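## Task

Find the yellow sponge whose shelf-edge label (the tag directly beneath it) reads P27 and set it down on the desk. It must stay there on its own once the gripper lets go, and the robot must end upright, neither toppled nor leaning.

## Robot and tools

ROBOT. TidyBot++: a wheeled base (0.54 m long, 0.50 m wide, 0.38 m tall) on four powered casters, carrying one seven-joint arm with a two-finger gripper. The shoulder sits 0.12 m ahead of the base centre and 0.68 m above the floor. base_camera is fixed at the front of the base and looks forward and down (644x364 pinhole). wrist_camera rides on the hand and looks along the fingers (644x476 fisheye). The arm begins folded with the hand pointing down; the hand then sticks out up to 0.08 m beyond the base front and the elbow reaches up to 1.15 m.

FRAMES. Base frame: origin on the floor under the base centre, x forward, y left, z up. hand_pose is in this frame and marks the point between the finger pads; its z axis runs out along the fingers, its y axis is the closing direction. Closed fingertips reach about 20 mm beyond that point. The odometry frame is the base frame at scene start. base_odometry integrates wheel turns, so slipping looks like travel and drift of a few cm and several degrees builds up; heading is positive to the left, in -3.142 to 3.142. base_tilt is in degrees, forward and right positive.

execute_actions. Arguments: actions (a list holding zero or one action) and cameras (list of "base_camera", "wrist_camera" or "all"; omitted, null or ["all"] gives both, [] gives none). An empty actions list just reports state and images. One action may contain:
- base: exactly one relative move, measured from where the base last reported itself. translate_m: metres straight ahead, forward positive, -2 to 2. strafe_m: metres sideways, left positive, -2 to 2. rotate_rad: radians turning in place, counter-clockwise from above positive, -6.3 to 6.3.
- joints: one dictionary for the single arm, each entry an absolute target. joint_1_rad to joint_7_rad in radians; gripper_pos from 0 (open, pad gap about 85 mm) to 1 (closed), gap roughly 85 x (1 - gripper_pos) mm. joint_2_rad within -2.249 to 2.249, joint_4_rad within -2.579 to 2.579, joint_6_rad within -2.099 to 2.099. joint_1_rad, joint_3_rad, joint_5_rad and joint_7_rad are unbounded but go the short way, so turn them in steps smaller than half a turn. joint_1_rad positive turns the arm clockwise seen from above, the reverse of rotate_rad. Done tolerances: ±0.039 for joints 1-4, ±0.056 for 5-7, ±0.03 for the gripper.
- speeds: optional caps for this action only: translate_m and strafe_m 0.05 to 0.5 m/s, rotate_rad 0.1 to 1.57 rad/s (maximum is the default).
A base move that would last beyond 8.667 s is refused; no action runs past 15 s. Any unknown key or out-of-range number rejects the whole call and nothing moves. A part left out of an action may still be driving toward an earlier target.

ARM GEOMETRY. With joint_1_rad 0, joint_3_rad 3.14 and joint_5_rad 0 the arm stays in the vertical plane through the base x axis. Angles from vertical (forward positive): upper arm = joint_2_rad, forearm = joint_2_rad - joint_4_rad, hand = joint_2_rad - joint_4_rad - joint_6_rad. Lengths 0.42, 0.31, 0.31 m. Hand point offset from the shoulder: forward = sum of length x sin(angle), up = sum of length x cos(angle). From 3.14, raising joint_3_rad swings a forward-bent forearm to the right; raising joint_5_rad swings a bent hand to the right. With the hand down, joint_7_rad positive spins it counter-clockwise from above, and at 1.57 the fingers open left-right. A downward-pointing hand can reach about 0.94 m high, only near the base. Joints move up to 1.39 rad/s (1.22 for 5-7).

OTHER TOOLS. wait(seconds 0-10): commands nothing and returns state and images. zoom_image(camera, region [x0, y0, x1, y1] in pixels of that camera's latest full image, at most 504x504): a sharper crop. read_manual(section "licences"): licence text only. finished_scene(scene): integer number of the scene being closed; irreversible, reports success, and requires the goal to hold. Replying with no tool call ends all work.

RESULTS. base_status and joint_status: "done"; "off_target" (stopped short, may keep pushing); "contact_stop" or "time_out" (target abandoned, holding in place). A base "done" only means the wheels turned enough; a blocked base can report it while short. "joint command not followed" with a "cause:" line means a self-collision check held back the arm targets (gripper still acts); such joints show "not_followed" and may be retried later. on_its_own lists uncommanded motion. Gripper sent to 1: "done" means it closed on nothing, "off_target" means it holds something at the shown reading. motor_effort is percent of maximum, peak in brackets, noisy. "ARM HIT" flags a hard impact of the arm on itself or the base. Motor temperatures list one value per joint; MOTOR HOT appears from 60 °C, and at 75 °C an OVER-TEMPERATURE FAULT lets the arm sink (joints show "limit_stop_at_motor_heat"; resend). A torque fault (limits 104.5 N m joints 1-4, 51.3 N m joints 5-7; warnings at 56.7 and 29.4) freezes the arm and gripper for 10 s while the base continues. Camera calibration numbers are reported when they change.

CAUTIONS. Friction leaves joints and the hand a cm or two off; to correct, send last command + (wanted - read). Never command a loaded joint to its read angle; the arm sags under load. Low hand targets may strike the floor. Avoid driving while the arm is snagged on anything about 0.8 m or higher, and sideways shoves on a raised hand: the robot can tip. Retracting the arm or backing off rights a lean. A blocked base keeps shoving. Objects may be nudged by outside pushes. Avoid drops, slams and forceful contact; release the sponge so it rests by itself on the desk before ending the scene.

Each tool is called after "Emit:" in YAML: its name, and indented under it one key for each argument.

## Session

Emit:
execute_actions:
  actions:
    - {"joints":{"joint_6_rad":0.55}}

Scene clock: 1.63 s.
Motor temperatures (°C, as the motors report them): [33 32 31 31 39 42 39]
base_odometry: x=+0.000 y=+0.000 heading=+0.000 (m, m, rad; odometry frame)
base_tilt: forward=+0.1 right=-0.3 (deg)
base_status: not commanded
joint_positions: joint_1_rad=-0.016 joint_2_rad=-0.338 joint_3_rad=+3.127 joint_4_rad=-2.559 joint_5_rad=-0.038 joint_6_rad=+0.543 joint_7_rad=+1.575 gripper_pos=+0.000
joint_status: all done
motor_effort: joint_1_rad=+0(0) joint_2_rad=-6(7) joint_3_rad=+0(0) joint_4_rad=+17(17) joint_5_rad=+2(1) joint_6_rad=+7(8) joint_7_rad=+0(1) (%)
hand_pose: x=+0.5389 y=+0.0085 z=+0.8552 quat_wxyz=(-0.010, +0.744, -0.005, +0.668) (m; base frame)
pictures: base_camera, wrist_camera
camera_calibration (this result's frames):
wrist_camera: T_world_to_cam=[[0.0552513, -0.979985, -0.191248, 0.162131], [-0.0414095, 0.189127, -0.981079, 0.926583], [0.997613, 0.0621254, -0.0301312, -0.385009], [0, 0, 0, 1]] pos_world=[0.413501, 0.00756278, 0.928458]
Images, in order (width x height): base_camera 644x364, wrist_camera 644x476.

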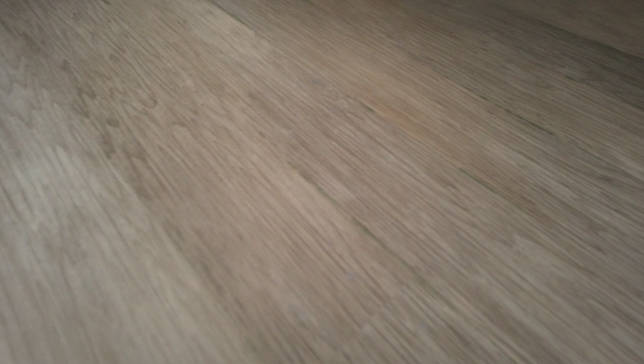

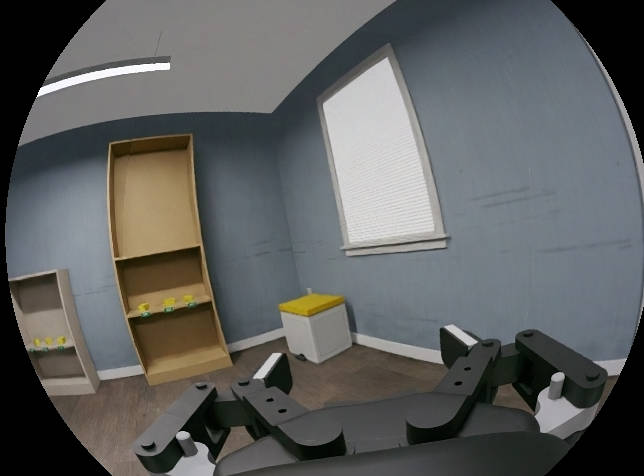

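Emit:
execute_actions:
  actions:
    - {"base":{"rotate_rad":0.7},"joints":{"joint_1_rad":0,"joint_3_rad":3.15,"joint_5_rad":0,"joint_7_rad":1.6}}
  cameras: []

Emit:
execute_actions:
  actions:
    - {"base":{"translate_m":1.0},"joints":{"joint_6_rad":0.3}}

Scene clock: 3.63 s.
Motor temperatures (°C, as the motors report them): [33 32 31 31 39 42 39]
base_odometry: x=+0.000 y=+0.000 heading=+0.700 (m, m, rad; odometry frame)
base_tilt: forward=+0.1 right=-0.3 (deg)
base_status: done
joint_positions: joint_1_rad=-0.005 joint_2_rad=-0.338 joint_3_rad=+3.147 joint_4_rad=-2.559 joint_5_rad=-0.026 joint_6_rad=+0.543 joint_7_rad=+1.575 gripper_pos=+0.000
joint_status: all done
motor_effort: joint_1_rad=+0(1) joint_2_rad=-6(7) joint_3_rad=+0(1) joint_4_rad=+17(17) joint_5_rad=+2(1) joint_6_rad=+7(7) joint_7_rad=+0(1) (%)
hand_pose: x=+0.5393 y=-0.0032 z=+0.8553 quat_wxyz=(-0.002, +0.744, -0.012, +0.668) (m; base frame)
pictures: none
No camera images: the call's "cameras" was empty. Leave "cameras" out to get every camera's image.

Scene clock: 7.00 s.
Motor temperatures (°C, as the motors report them): [33 32 31 31 39 42 39]
base_odometry: x=+0.764 y=+0.645 heading=+0.700 (m, m, rad; odometry frame)
base_tilt: forward=+0.1 right=-0.3 (deg)
base_status: done
joint_positions: joint_1_rad=-0.005 joint_2_rad=-0.341 joint_3_rad=+3.147 joint_4_rad=-2.565 joint_5_rad=-0.026 joint_6_rad=+0.309 joint_7_rad=+1.575 gripper_pos=+0.000
joint_status: all done
motor_effort: joint_1_rad=+0(0) joint_2_rad=-6(9) joint_3_rad=+0(0) joint_4_rad=+17(19) joint_5_rad=+2(2) joint_6_rad=+7(8) joint_7_rad=+0(0) (%)
hand_pose: x=+0.5209 y=-0.0014 z=+0.7818 quat_wxyz=(-0.003, +0.818, -0.011, +0.575) (m; base frame)
pictures: base_camera, wrist_camera
camera_calibration (this result's frames):
wrist_camera: T_world_to_cam=[[-0.00732807, -0.980772, -0.195018, 0.174981], [-0.268385, 0.189797, -0.944429, 0.945338], [0.963284, 0.0454191, -0.264615, -0.16743], [0, 0, 0, 1]] pos_world=[0.416279, -0.000201373, 0.882625]
Images, in order (width x height): base_camera 644x364, wrist_camera 644x476.

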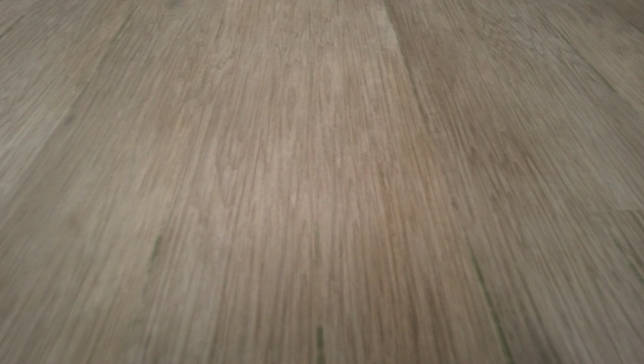

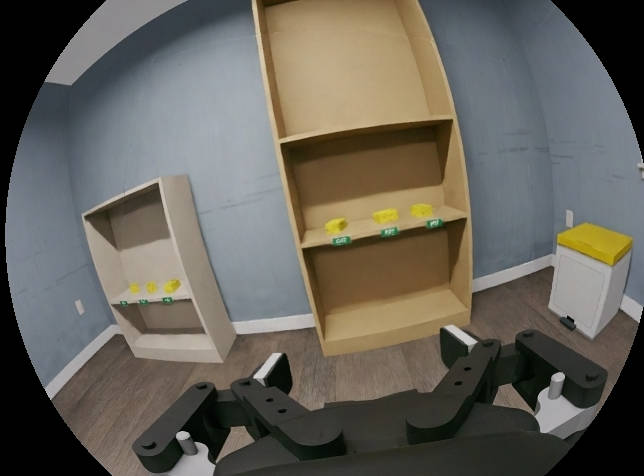

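Emit:
execute_actions:
  actions:
    - {"base":{"strafe_m":-0.15},"joints":{"joint_2_rad":0.9,"joint_4_rad":-2.0,"joint_6_rad":1.3}}
  cameras: []

Emit:
execute_actions:
  actions:
    - {"base":{"translate_m":0.45}}

Scene clock: 9.83 s.
Motor temperatures (°C, as the motors report them): [33 32 31 31 39 42 39]
base_odometry: x=+0.861 y=+0.530 heading=+0.701 (m, m, rad; odometry frame)
base_tilt: forward=+0.1 right=-0.3 (deg)
base_status: done
joint_positions: joint_1_rad=-0.005 joint_2_rad=+0.893 joint_3_rad=+3.148 joint_4_rad=-2.014 joint_5_rad=-0.026 joint_6_rad=+1.268 joint_7_rad=+1.575 gripper_pos=+0.000
joint_status: all done
motor_effort: joint_1_rad=+0(1) joint_2_rad=-42(43) joint_3_rad=+0(2) joint_4_rad=+8(17) joint_5_rad=+2(2) joint_6_rad=+7(7) joint_7_rad=+0(1) (%)
hand_pose: x=+0.8305 y=-0.0062 z=+0.6191 quat_wxyz=(+0.009, +0.730, -0.008, +0.683) (m; base frame)
pictures: none
No camera images: the call's "cameras" was empty. Leave "cameras" out to get every camera's image.

Scene clock: 12.10 s.
Motor temperatures (°C, as the motors report them): [33 32 31 31 39 42 39]
base_odometry: x=+1.206 y=+0.820 heading=+0.700 (m, m, rad; odometry frame)
base_tilt: forward=+0.1 right=-0.3 (deg)
base_status: done
joint_positions: joint_1_rad=-0.005 joint_2_rad=+0.893 joint_3_rad=+3.148 joint_4_rad=-2.006 joint_5_rad=-0.026 joint_6_rad=+1.270 joint_7_rad=+1.575 gripper_pos=+0.000
joint_status: not commanded
motor_effort: joint_1_rad=+0(1) joint_2_rad=-42(45) joint_3_rad=-1(1) joint_4_rad=+9(10) joint_5_rad=+2(2) joint_6_rad=+7(8) joint_7_rad=+0(0) (%)
hand_pose: x=+0.8331 y=-0.0061 z=+0.6224 quat_wxyz=(+0.009, +0.727, -0.008, +0.686) (m; base frame)
pictures: base_camera, wrist_camera
camera_calibration (this result's frames):
wrist_camera: T_world_to_cam=[[0.0329817, -0.985812, -0.164579, 0.0889371], [0.0126943, 0.165068, -0.9862, 0.67111], [0.999375, 0.0304374, 0.0179584, -0.71618], [0, 0, 0, 1]] pos_world=[0.70428, -0.00130508, 0.689347]
Images, in order (width x height): base_camera 644x364, wrist_camera 644x476.

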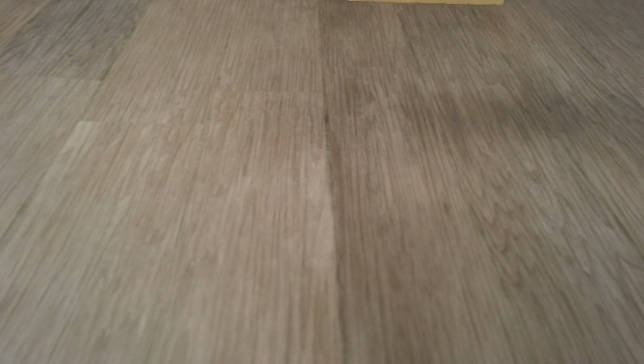

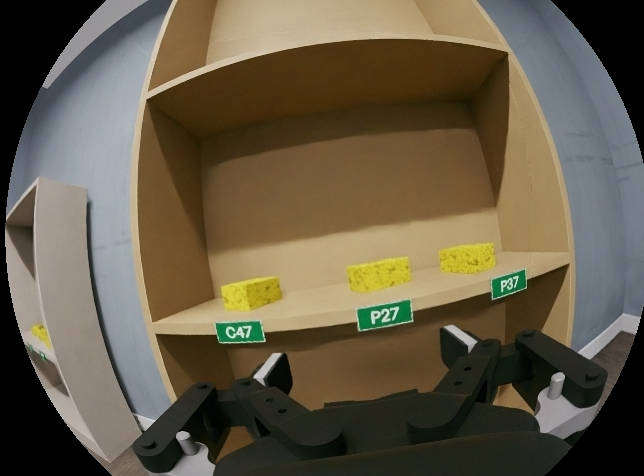

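Emit:
execute_actions:
  actions:
    - {"base":{"strafe_m":0.5},"joints":{"joint_1_rad":0.9,"joint_2_rad":0.52,"joint_4_rad":-1.56,"joint_6_rad":-0.13}}
  cameras: []

Emit:
execute_actions:
  actions:
    - {"base":{"translate_m":0.42}}

Scene clock: 16.23 s.
Motor temperatures (°C, as the motors report them): [33 33 31 31 39 42 39]
base_odometry: x=+0.884 y=+1.203 heading=+0.700 (m, m, rad; odometry frame)
base_tilt: forward=+0.1 right=-0.3 (deg)
base_status: done
joint_positions: joint_1_rad=+0.892 joint_2_rad=+0.526 joint_3_rad=+3.148 joint_4_rad=-1.574 joint_5_rad=-0.026 joint_6_rad=-0.102 joint_7_rad=+1.575 gripper_pos=+0.000
joint_status: all done
motor_effort: joint_1_rad=+0(2) joint_2_rad=-41(46) joint_3_rad=-1(2) joint_4_rad=+17(17) joint_5_rad=+1(2) joint_6_rad=+6(7) joint_7_rad=-1(2) (%)
hand_pose: x=+0.5787 y=-0.5723 z=+0.7036 quat_wxyz=(+0.192, +0.800, -0.394, +0.410) (m; base frame)
pictures: none
No camera images: the call's "cameras" was empty. Leave "cameras" out to get every camera's image.

Scene clock: 18.43 s.
Motor temperatures (°C, as the motors report them): [33 33 31 31 39 42 39]
base_odometry: x=+1.205 y=+1.474 heading=+0.700 (m, m, rad; odometry frame)
base_tilt: forward=+0.1 right=-0.2 (deg)
base_status: done
joint_positions: joint_1_rad=+0.893 joint_2_rad=+0.526 joint_3_rad=+3.148 joint_4_rad=-1.570 joint_5_rad=-0.026 joint_6_rad=-0.102 joint_7_rad=+1.575 gripper_pos=+0.000
joint_status: not commanded
motor_effort: joint_1_rad=+0(3) joint_2_rad=-41(43) joint_3_rad=+0(2) joint_4_rad=+17(18) joint_5_rad=+2(2) joint_6_rad=+6(6) joint_7_rad=+0(0) (%)
hand_pose: x=+0.5784 y=-0.5740 z=+0.7054 quat_wxyz=(+0.193, +0.799, -0.394, +0.411) (m; base frame)
pictures: base_camera, wrist_camera
camera_calibration (this result's frames):
wrist_camera: T_world_to_cam=[[-0.800529, -0.569297, -0.187225, 0.28841], [-0.178942, 0.525223, -0.831938, 1.05868], [0.571955, -0.632488, -0.522328, -0.198016], [0, 0, 0, 1]] pos_world=[0.53358, -0.517097, 0.831327]
Images, in order (width x height): base_camera 644x364, wrist_camera 644x476.

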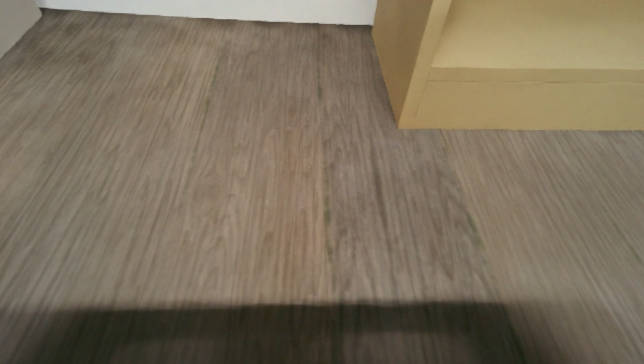

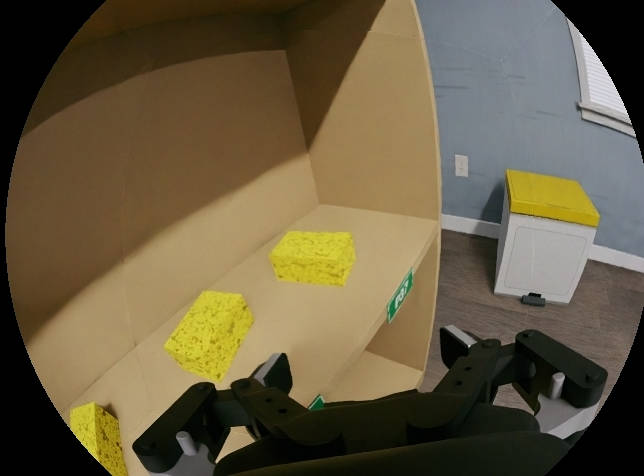

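Emit:
execute_actions:
  actions:
    - {"base":{"translate_m":0.17},"speeds":{"translate_m":0.2},"joints":{"joint_7_rad":1.4}}
  cameras: ["wrist_camera"]

Scene clock: 21.10 s.
Motor temperatures (°C, as the motors report them): [33 33 31 31 39 42 39]
base_odometry: x=+1.335 y=+1.583 heading=+0.700 (m, m, rad; odometry frame)
base_tilt: forward=+0.1 right=-0.3 (deg)
base_status: done
joint_positions: joint_1_rad=+0.897 joint_2_rad=+0.525 joint_3_rad=+3.148 joint_4_rad=-1.570 joint_5_rad=-0.026 joint_6_rad=-0.102 joint_7_rad=+1.418 gripper_pos=+0.000
joint_status: all done
motor_effort: joint_1_rad=+0(3) joint_2_rad=-41(43) joint_3_rad=-1(2) joint_4_rad=+17(17) joint_5_rad=+1(2) joint_6_rad=+6(6) joint_7_rad=+0(1) (%)
hand_pose: x=+0.5764 y=-0.5757 z=+0.7057 quat_wxyz=(+0.161, +0.764, -0.457, +0.425) (m; base frame)
pictures: wrist_camera
camera_calibration (this result's frames):
wrist_camera: T_world_to_cam=[[-0.825614, -0.47174, -0.309554, 0.442806], [-0.0434049, 0.600099, -0.798747, 1.00108], [0.562564, -0.646021, -0.515926, -0.204713], [0, 0, 0, 1]] pos_world=[0.524202, -0.524104, 0.831062]
Images, in order (width x height): wrist_camera 644x476.

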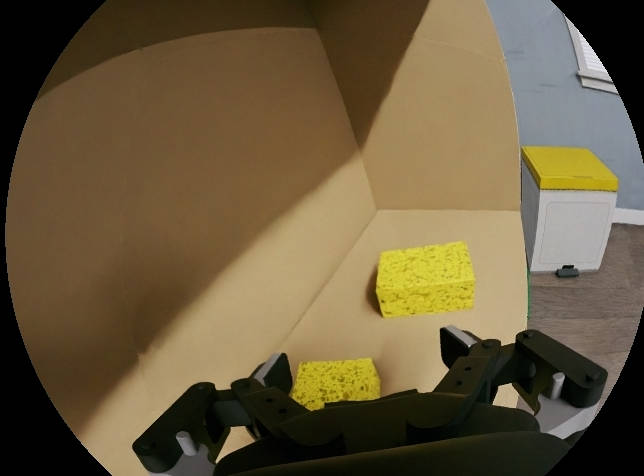

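Emit:
execute_actions:
  actions:
    - {"base":{"translate_m":0.028},"speeds":{"translate_m":0.1}}
  cameras: []

Emit:
execute_actions:
  actions:
    - {"base":{"strafe_m":0.03},"speeds":{"strafe_m":0.1},"joints":{"joint_2_rad":0.575,"joint_4_rad":-1.62,"joint_6_rad":0.01}}
  cameras: ["wrist_camera"]

Scene clock: 22.80 s.
Motor temperatures (°C, as the motors report them): [33 33 31 31 39 42 39]
base_odometry: x=+1.356 y=+1.602 heading=+0.701 (m, m, rad; odometry frame)
base_tilt: forward=+0.1 right=-0.2 (deg)
base_status: done
joint_positions: joint_1_rad=+0.895 joint_2_rad=+0.525 joint_3_rad=+3.148 joint_4_rad=-1.569 joint_5_rad=-0.026 joint_6_rad=-0.103 joint_7_rad=+1.418 gripper_pos=+0.000
joint_status: not commanded
motor_effort: joint_1_rad=+0(3) joint_2_rad=-41(43) joint_3_rad=+0(2) joint_4_rad=+17(17) joint_5_rad=+2(2) joint_6_rad=+6(6) joint_7_rad=-1(0) (%)
hand_pose: x=+0.5774 y=-0.5752 z=+0.7062 quat_wxyz=(+0.161, +0.765, -0.457, +0.426) (m; base frame)
pictures: none
No camera images: the call's "cameras" was empty. Leave "cameras" out to get every camera's image.

Scene clock: 23.70 s.
Motor temperatures (°C, as the motors report them): [33 33 31 31 39 42 39]
base_odometry: x=+1.337 y=+1.625 heading=+0.701 (m, m, rad; odometry frame)
base_tilt: forward=+0.1 right=-0.3 (deg)
base_status: done
joint_positions: joint_1_rad=+0.895 joint_2_rad=+0.565 joint_3_rad=+3.148 joint_4_rad=-1.618 joint_5_rad=-0.026 joint_6_rad=-0.020 joint_7_rad=+1.418 gripper_pos=+0.000
joint_status: all done
motor_effort: joint_1_rad=+0(2) joint_2_rad=-41(45) joint_3_rad=+0(2) joint_4_rad=+16(18) joint_5_rad=+1(1) joint_6_rad=+6(6) joint_7_rad=-1(1) (%)
hand_pose: x=+0.5757 y=-0.5743 z=+0.6724 quat_wxyz=(+0.161, +0.766, -0.458, +0.423) (m; base frame)
pictures: wrist_camera
camera_calibration (this result's frames):
wrist_camera: T_world_to_cam=[[-0.827119, -0.470441, -0.307506, 0.432805], [-0.0466748, 0.602743, -0.796569, 0.975529], [0.560086, -0.644504, -0.520498, -0.215158], [0, 0, 0, 1]] pos_world=[0.524021, -0.523054, 0.798177]
Images, in order (width x height): wrist_camera 644x476.

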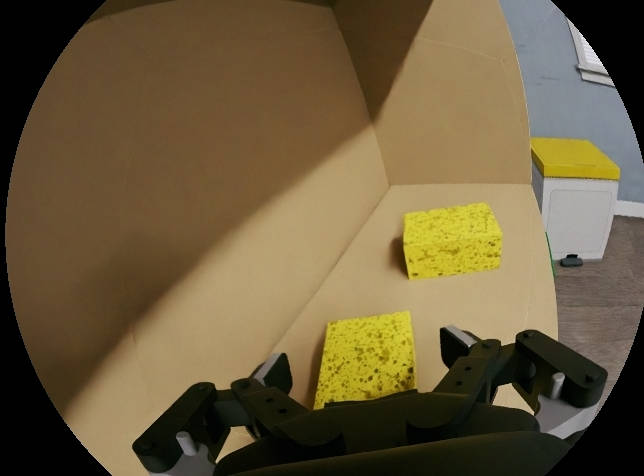

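Emit:
execute_actions:
  actions:
    - {"joints":{"joint_2_rad":0.635,"joint_4_rad":-1.675,"joint_6_rad":0.125}}
  cameras: ["wrist_camera"]

Scene clock: 24.83 s.
Motor temperatures (°C, as the motors report them): [33 33 31 31 39 42 39]
base_odometry: x=+1.337 y=+1.625 heading=+0.701 (m, m, rad; odometry frame)
base_tilt: forward=+0.1 right=-0.3 (deg)
base_status: not commanded
joint_positions: joint_1_rad=+0.895 joint_2_rad=+0.631 joint_3_rad=+3.148 joint_4_rad=-1.667 joint_5_rad=-0.026 joint_6_rad=+0.098 joint_7_rad=+1.418 gripper_pos=+0.000
joint_status: all done
motor_effort: joint_1_rad=+0(0) joint_2_rad=-42(44) joint_3_rad=-1(1) joint_4_rad=+15(17) joint_5_rad=+2(2) joint_6_rad=+6(6) joint_7_rad=+0(0) (%)
hand_pose: x=+0.5756 y=-0.5757 z=+0.6293 quat_wxyz=(+0.163, +0.765, -0.458, +0.423) (m; base frame)
pictures: wrist_camera
camera_calibration (this result's frames):
wrist_camera: T_world_to_cam=[[-0.828116, -0.469789, -0.305812, 0.418709], [-0.0453809, 0.599947, -0.798752, 0.94107], [0.558716, -0.647581, -0.518145, -0.240925], [0, 0, 0, 1]] pos_world=[0.524055, -0.523906, 0.754894]
Images, in order (width x height): wrist_camera 644x476.

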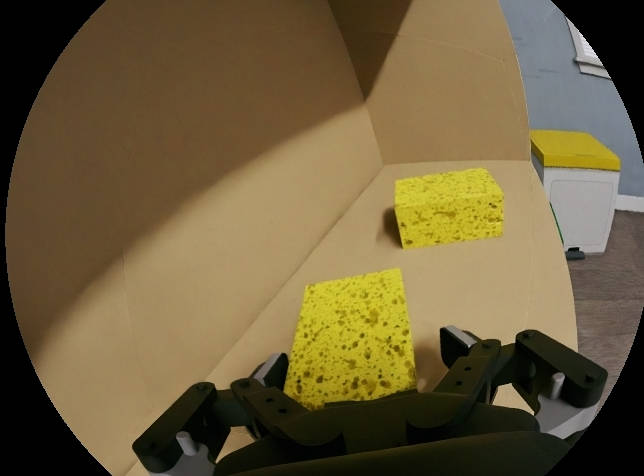

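Emit:
execute_actions:
  actions:
    - {"base":{"translate_m":0.012},"speeds":{"translate_m":0.05},"joints":{"joint_2_rad":0.65,"joint_4_rad":-1.69,"joint_6_rad":0.155}}
  cameras: ["wrist_camera"]

Emit:
execute_actions:
  actions:
    - {"joints":{"gripper_pos":1}}
  cameras: []

Emit:
execute_actions:
  actions:
    - {"joints":{"joint_2_rad":0.575,"joint_4_rad":-1.62,"joint_6_rad":-0.03}}
  cameras: ["wrist_camera"]

Scene clock: 25.97 s.
Motor temperatures (°C, as the motors report them): [33 33 31 31 39 42 39]
base_odometry: x=+1.346 y=+1.633 heading=+0.701 (m, m, rad; odometry frame)
base_tilt: forward=+0.1 right=-0.2 (deg)
base_status: done
joint_positions: joint_1_rad=+0.895 joint_2_rad=+0.639 joint_3_rad=+3.148 joint_4_rad=-1.680 joint_5_rad=-0.026 joint_6_rad=+0.126 joint_7_rad=+1.418 gripper_pos=+0.000
joint_status: all done
motor_effort: joint_1_rad=+0(3) joint_2_rad=-42(44) joint_3_rad=-1(2) joint_4_rad=+14(16) joint_5_rad=+2(2) joint_6_rad=+5(7) joint_7_rad=+0(0) (%)
hand_pose: x=+0.5751 y=-0.5755 z=+0.6241 quat_wxyz=(+0.164, +0.763, -0.457, +0.426) (m; base frame)
pictures: wrist_camera
camera_calibration (this result's frames):
wrist_camera: T_world_to_cam=[[-0.82716, -0.47115, -0.306308, 0.415799], [-0.0419657, 0.595329, -0.802385, 0.934402], [0.560398, -0.650846, -0.512204, -0.249764], [0, 0, 0, 1]] pos_world=[0.523112, -0.522931, 0.749182]
Images, in order (width x height): wrist_camera 644x476.

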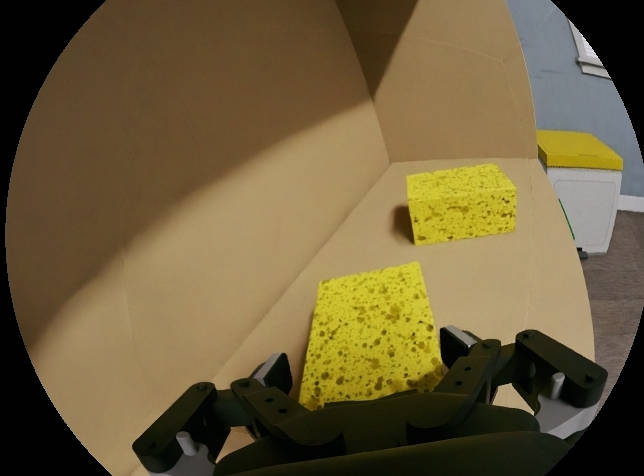

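Scene clock: 27.07 s.
Motor temperatures (°C, as the motors report them): [33 33 31 31 39 42 39]
base_odometry: x=+1.346 y=+1.633 heading=+0.701 (m, m, rad; odometry frame)
base_tilt: forward=+0.1 right=-0.3 (deg)
base_status: not commanded
joint_positions: joint_1_rad=+0.896 joint_2_rad=+0.636 joint_3_rad=+3.148 joint_4_rad=-1.680 joint_5_rad=-0.026 joint_6_rad=+0.135 joint_7_rad=+1.418 gripper_pos=+0.347
joint_status: gripper_pos off_target (ended at +0.347, target +1.000)
motor_effort: joint_1_rad=+0(1) joint_2_rad=-39(42) joint_3_rad=-1(1) joint_4_rad=+14(14) joint_5_rad=+2(2) joint_6_rad=+4(6) joint_7_rad=-2(1) (%)
hand_pose: x=+0.5762 y=-0.5769 z=+0.6290 quat_wxyz=(+0.166, +0.761, -0.456, +0.431) (m; base frame)
pictures: none
No camera images: the call's "cameras" was empty. Leave "cameras" out to get every camera's image.

Scene clock: 28.03 s.
Motor temperatures (°C, as the motors report them): [33 33 31 31 39 42 39]
base_odometry: x=+1.346 y=+1.633 heading=+0.701 (m, m, rad; odometry frame)
base_tilt: forward=+0.1 right=-0.3 (deg)
base_status: not commanded
joint_positions: joint_1_rad=+0.896 joint_2_rad=+0.584 joint_3_rad=+3.148 joint_4_rad=-1.631 joint_5_rad=-0.026 joint_6_rad=-0.005 joint_7_rad=+1.418 gripper_pos=+0.347
joint_status: all done
motor_effort: joint_1_rad=+0(0) joint_2_rad=-42(44) joint_3_rad=-1(0) joint_4_rad=+16(16) joint_5_rad=+1(2) joint_6_rad=+6(7) joint_7_rad=-1(0) (%)
hand_pose: x=+0.5740 y=-0.5725 z=+0.6554 quat_wxyz=(+0.158, +0.769, -0.460, +0.415) (m; base frame)
pictures: wrist_camera
camera_calibration (this result's frames):
wrist_camera: T_world_to_cam=[[-0.830726, -0.465975, -0.304569, 0.429775], [-0.0554106, 0.613612, -0.787661, 0.966193], [0.553917, -0.637454, -0.535564, -0.204493], [0, 0, 0, 1]] pos_world=[0.523834, -0.522959, 0.78241]
Images, in order (width x height): wrist_camera 644x476.

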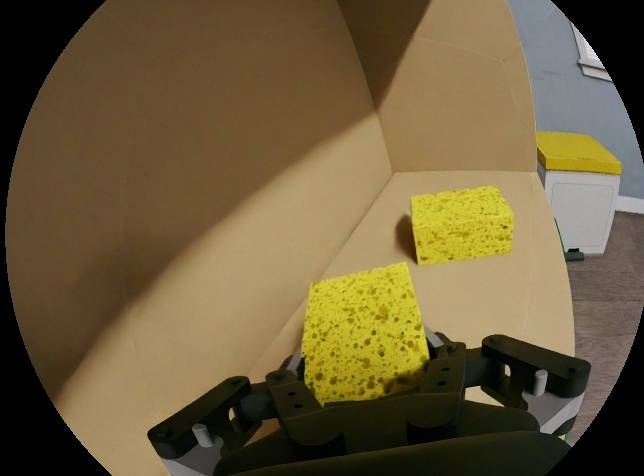

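Emit:
execute_actions:
  actions:
    - {"base":{"translate_m":-1.2}}
  cameras: []

Emit:
execute_actions:
  actions:
    - {"base":{"rotate_rad":3.1},"joints":{"joint_1_rad":0,"joint_2_rad":0.3,"joint_4_rad":-1.27,"joint_6_rad":-0.65,"joint_7_rad":1.6}}

Scene clock: 32.23 s.
Motor temperatures (°C, as the motors report them): [33 33 31 31 39 42 39]
base_odometry: x=+0.428 y=+0.859 heading=+0.700 (m, m, rad; odometry frame)
base_tilt: forward=+0.1 right=-0.2 (deg)
base_status: done
joint_positions: joint_1_rad=+0.899 joint_2_rad=+0.584 joint_3_rad=+3.148 joint_4_rad=-1.629 joint_5_rad=-0.026 joint_6_rad=-0.005 joint_7_rad=+1.418 gripper_pos=+0.347
joint_status: not commanded
motor_effort: joint_1_rad=+0(3) joint_2_rad=-42(46) joint_3_rad=+0(2) joint_4_rad=+16(18) joint_5_rad=+2(2) joint_6_rad=+6(6) joint_7_rad=-1(0) (%)
hand_pose: x=+0.5727 y=-0.5746 z=+0.6565 quat_wxyz=(+0.159, +0.768, -0.461, +0.416) (m; base frame)
pictures: none
No camera images: the call's "cameras" was empty. Leave "cameras" out to get every camera's image.

Scene clock: 35.70 s.
Motor temperatures (°C, as the motors report them): [34 33 31 31 39 42 39]
base_odometry: x=+0.428 y=+0.859 heading=-2.483 (m, m, rad; odometry frame)
base_tilt: forward=+0.1 right=-0.3 (deg)
base_status: done
joint_positions: joint_1_rad=-0.005 joint_2_rad=+0.318 joint_3_rad=+3.143 joint_4_rad=-1.279 joint_5_rad=-0.026 joint_6_rad=-0.619 joint_7_rad=+1.566 gripper_pos=+0.347
joint_status: all done
motor_effort: joint_1_rad=-1(8) joint_2_rad=-35(49) joint_3_rad=+0(5) joint_4_rad=+19(20) joint_5_rad=+2(3) joint_6_rad=+6(6) joint_7_rad=+0(1) (%)
hand_pose: x=+0.8137 y=+0.0087 z=+0.8859 quat_wxyz=(-0.013, +0.895, -0.007, +0.446) (m; base frame)
pictures: base_camera, wrist_camera
camera_calibration (this result's frames):
wrist_camera: T_world_to_cam=[[-0.0456124, -0.978702, -0.200154, 0.242976], [-0.539035, 0.192803, -0.81992, 1.2302], [0.841048, 0.0704911, -0.536349, -0.0824237], [0, 0, 0, 1]] pos_world=[0.743525, 0.00642543, 1.01309]
Images, in order (width x height): base_camera 644x364, wrist_camera 644x476.

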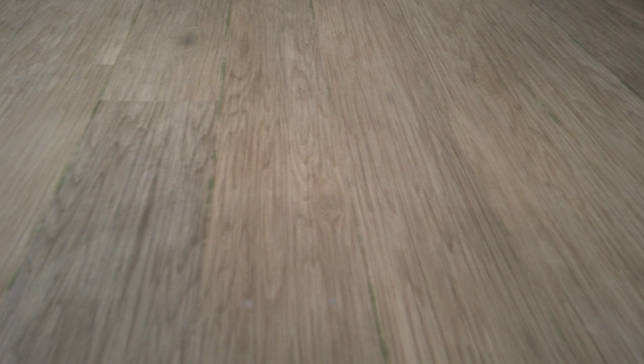

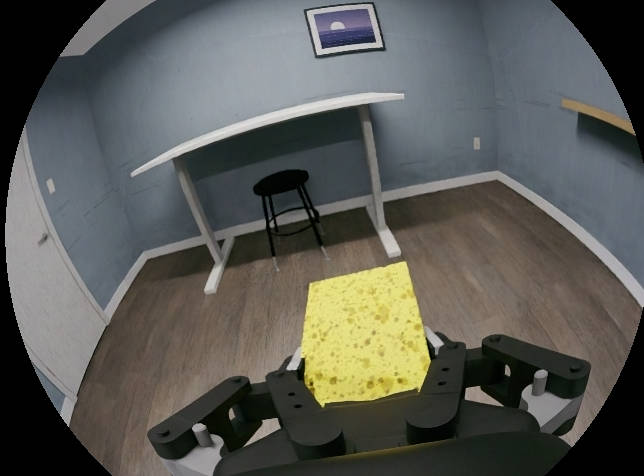

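Emit:
execute_actions:
  actions:
    - {"base":{"translate_m":0.95},"joints":{"joint_4_rad":-0.85,"joint_6_rad":-1.07}}
  cameras: ["wrist_camera"]

Scene clock: 39.33 s.
Motor temperatures (°C, as the motors report them): [34 33 31 31 39 42 39]
base_odometry: x=-0.323 y=+0.277 heading=-2.483 (m, m, rad; odometry frame)
base_tilt: forward=+0.1 right=-0.3 (deg)
base_status: done
joint_positions: joint_1_rad=-0.005 joint_2_rad=+0.303 joint_3_rad=+3.143 joint_4_rad=-0.860 joint_5_rad=-0.026 joint_6_rad=-1.041 joint_7_rad=+1.566 gripper_pos=+0.347
joint_status: all done
motor_effort: joint_1_rad=+0(1) joint_2_rad=-34(37) joint_3_rad=-1(1) joint_4_rad=+18(19) joint_5_rad=+1(2) joint_6_rad=+6(6) joint_7_rad=+0(1) (%)
hand_pose: x=+0.7839 y=+0.0109 z=+1.0241 quat_wxyz=(-0.015, +0.892, -0.001, +0.452) (m; base frame)
pictures: wrist_camera
camera_calibration (this result's frames):
wrist_camera: T_world_to_cam=[[-0.0327484, -0.97952, -0.198667, 0.259841], [-0.531094, 0.185443, -0.826771, 1.32789], [0.84668, 0.0784358, -0.52629, 0.0017917], [0, 0, 0, 1]] pos_world=[0.712227, 0.00813125, 1.15042]
Images, in order (width x height): wrist_camera 644x476.

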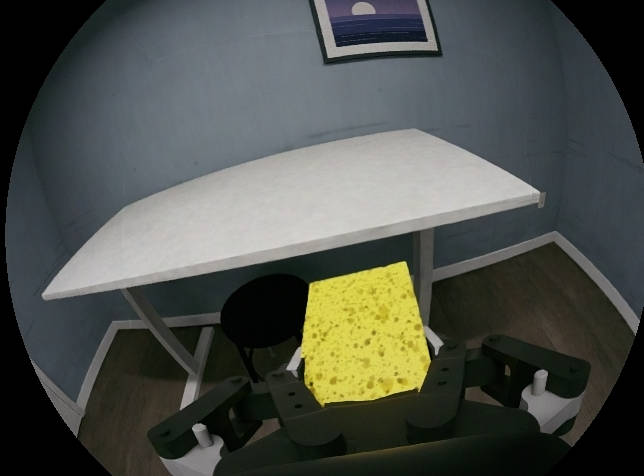

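Emit:
execute_actions:
  actions:
    - {"base":{"translate_m":0.52}}
  cameras: []

Emit:
execute_actions:
  actions:
    - {"joints":{"joint_4_rad":-1.15,"joint_6_rad":-0.72}}
  cameras: ["wrist_camera"]

Scene clock: 42.13 s.
Motor temperatures (°C, as the motors report them): [34 33 31 31 39 42 39]
base_odometry: x=-0.733 y=-0.042 heading=-2.482 (m, m, rad; odometry frame)
base_tilt: forward=+0.1 right=-0.3 (deg)
base_status: done
joint_positions: joint_1_rad=-0.005 joint_2_rad=+0.307 joint_3_rad=+3.143 joint_4_rad=-0.859 joint_5_rad=-0.026 joint_6_rad=-1.044 joint_7_rad=+1.566 gripper_pos=+0.347
joint_status: not commanded
motor_effort: joint_1_rad=+0(2) joint_2_rad=-33(37) joint_3_rad=+0(2) joint_4_rad=+18(19) joint_5_rad=+2(1) joint_6_rad=+6(6) joint_7_rad=+1(1) (%)
hand_pose: x=+0.7850 y=+0.0109 z=+1.0209 quat_wxyz=(-0.015, +0.893, -0.001, +0.449) (m; base frame)
pictures: none
No camera images: the call's "cameras" was empty. Leave "cameras" out to get every camera's image.

Scene clock: 43.53 s.
Motor temperatures (°C, as the motors report them): [34 33 31 31 39 42 39]
base_odometry: x=-0.733 y=-0.042 heading=-2.482 (m, m, rad; odometry frame)
base_tilt: forward=+0.1 right=-0.3 (deg)
base_status: not commanded
joint_positions: joint_1_rad=-0.005 joint_2_rad=+0.285 joint_3_rad=+3.143 joint_4_rad=-1.118 joint_5_rad=-0.026 joint_6_rad=-0.735 joint_7_rad=+1.566 gripper_pos=+0.347
joint_status: all done
motor_effort: joint_1_rad=+0(0) joint_2_rad=-28(35) joint_3_rad=+0(1) joint_4_rad=+15(19) joint_5_rad=+2(3) joint_6_rad=+4(6) joint_7_rad=+0(0) (%)
hand_pose: x=+0.8096 y=+0.0094 z=+0.9707 quat_wxyz=(-0.014, +0.877, -0.005, +0.481) (m; base frame)
pictures: wrist_camera
camera_calibration (this result's frames):
wrist_camera: T_world_to_cam=[[-0.0270477, -0.978791, -0.203068, 0.248269], [-0.474679, 0.191354, -0.859106, 1.2833], [0.879743, 0.0731552, -0.469788, -0.12952], [0, 0, 0, 1]] pos_world=[0.729815, 0.00691401, 1.09206]
Images, in order (width x height): wrist_camera 644x476.

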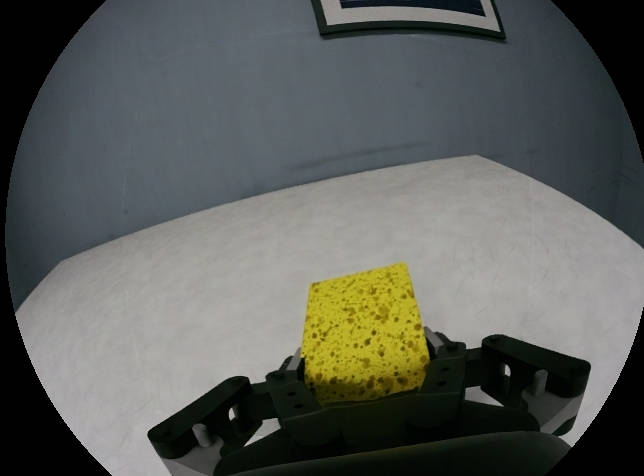

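Already in contact. Release.

Emit:
execute_actions:
  actions:
    - {"joints":{"gripper_pos":0,"joint_2_rad":0.28,"joint_4_rad":-1.11}}
  cameras: []

Emit:
execute_actions:
  actions:
    - {"joints":{"joint_4_rad":-0.8,"joint_6_rad":-1.07}}
  cameras: ["wrist_camera"]

Scene clock: 45.00 s.
Motor temperatures (°C, as the motors report them): [34 33 31 31 39 42 39]
base_odometry: x=-0.733 y=-0.042 heading=-2.482 (m, m, rad; odometry frame)
base_tilt: forward=+0.1 right=-0.3 (deg)
base_status: not commanded
joint_positions: joint_1_rad=-0.005 joint_2_rad=+0.284 joint_3_rad=+3.143 joint_4_rad=-1.114 joint_5_rad=-0.026 joint_6_rad=-0.735 joint_7_rad=+1.566 gripper_pos=+0.000
joint_status: all done
motor_effort: joint_1_rad=+0(0) joint_2_rad=-33(35) joint_3_rad=-1(1) joint_4_rad=+19(19) joint_5_rad=+1(2) joint_6_rad=+6(6) joint_7_rad=+0(1) (%)
hand_pose: x=+0.8099 y=+0.0094 z=+0.9736 quat_wxyz=(-0.014, +0.876, -0.005, +0.483) (m; base frame)
pictures: none
No camera images: the call's "cameras" was empty. Leave "cameras" out to get every camera's image.

Scene clock: 46.40 s.
Motor temperatures (°C, as the motors report them): [34 33 31 31 39 42 39]
base_odometry: x=-0.733 y=-0.042 heading=-2.482 (m, m, rad; odometry frame)
base_tilt: forward=+0.1 right=-0.3 (deg)
base_status: not commanded
joint_positions: joint_1_rad=-0.005 joint_2_rad=+0.283 joint_3_rad=+3.143 joint_4_rad=-0.810 joint_5_rad=-0.026 joint_6_rad=-1.040 joint_7_rad=+1.566 gripper_pos=+0.000
joint_status: all done
motor_effort: joint_1_rad=+0(0) joint_2_rad=-32(36) joint_3_rad=-1(0) joint_4_rad=+18(20) joint_5_rad=+2(2) joint_6_rad=+6(7) joint_7_rad=-1(1) (%)
hand_pose: x=+0.7789 y=+0.0109 z=+1.0649 quat_wxyz=(-0.015, +0.875, -0.001, +0.483) (m; base frame)
pictures: wrist_camera
camera_calibration (this result's frames):
wrist_camera: T_world_to_cam=[[-0.018436, -0.979458, -0.200802, 0.258885], [-0.470465, 0.185711, -0.862655, 1.34997], [0.882226, 0.0785662, -0.464224, -0.0662783], [0, 0, 0, 1]] pos_world=[0.698357, 0.00807083, 1.18577]
Images, in order (width x height): wrist_camera 644x476.

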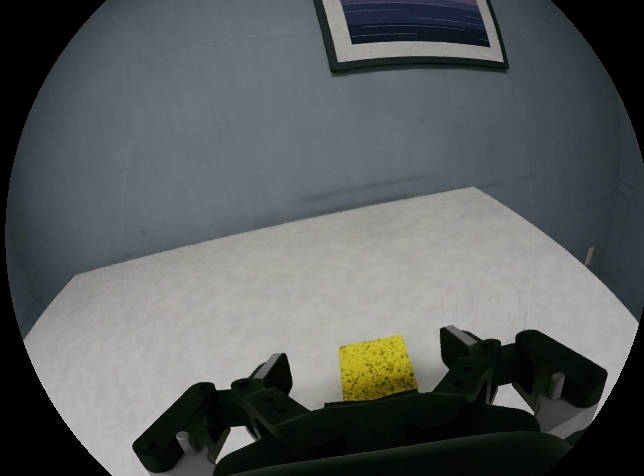

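Emit:
finished_scene:
  scene: 2

The scene is finished: the task was done.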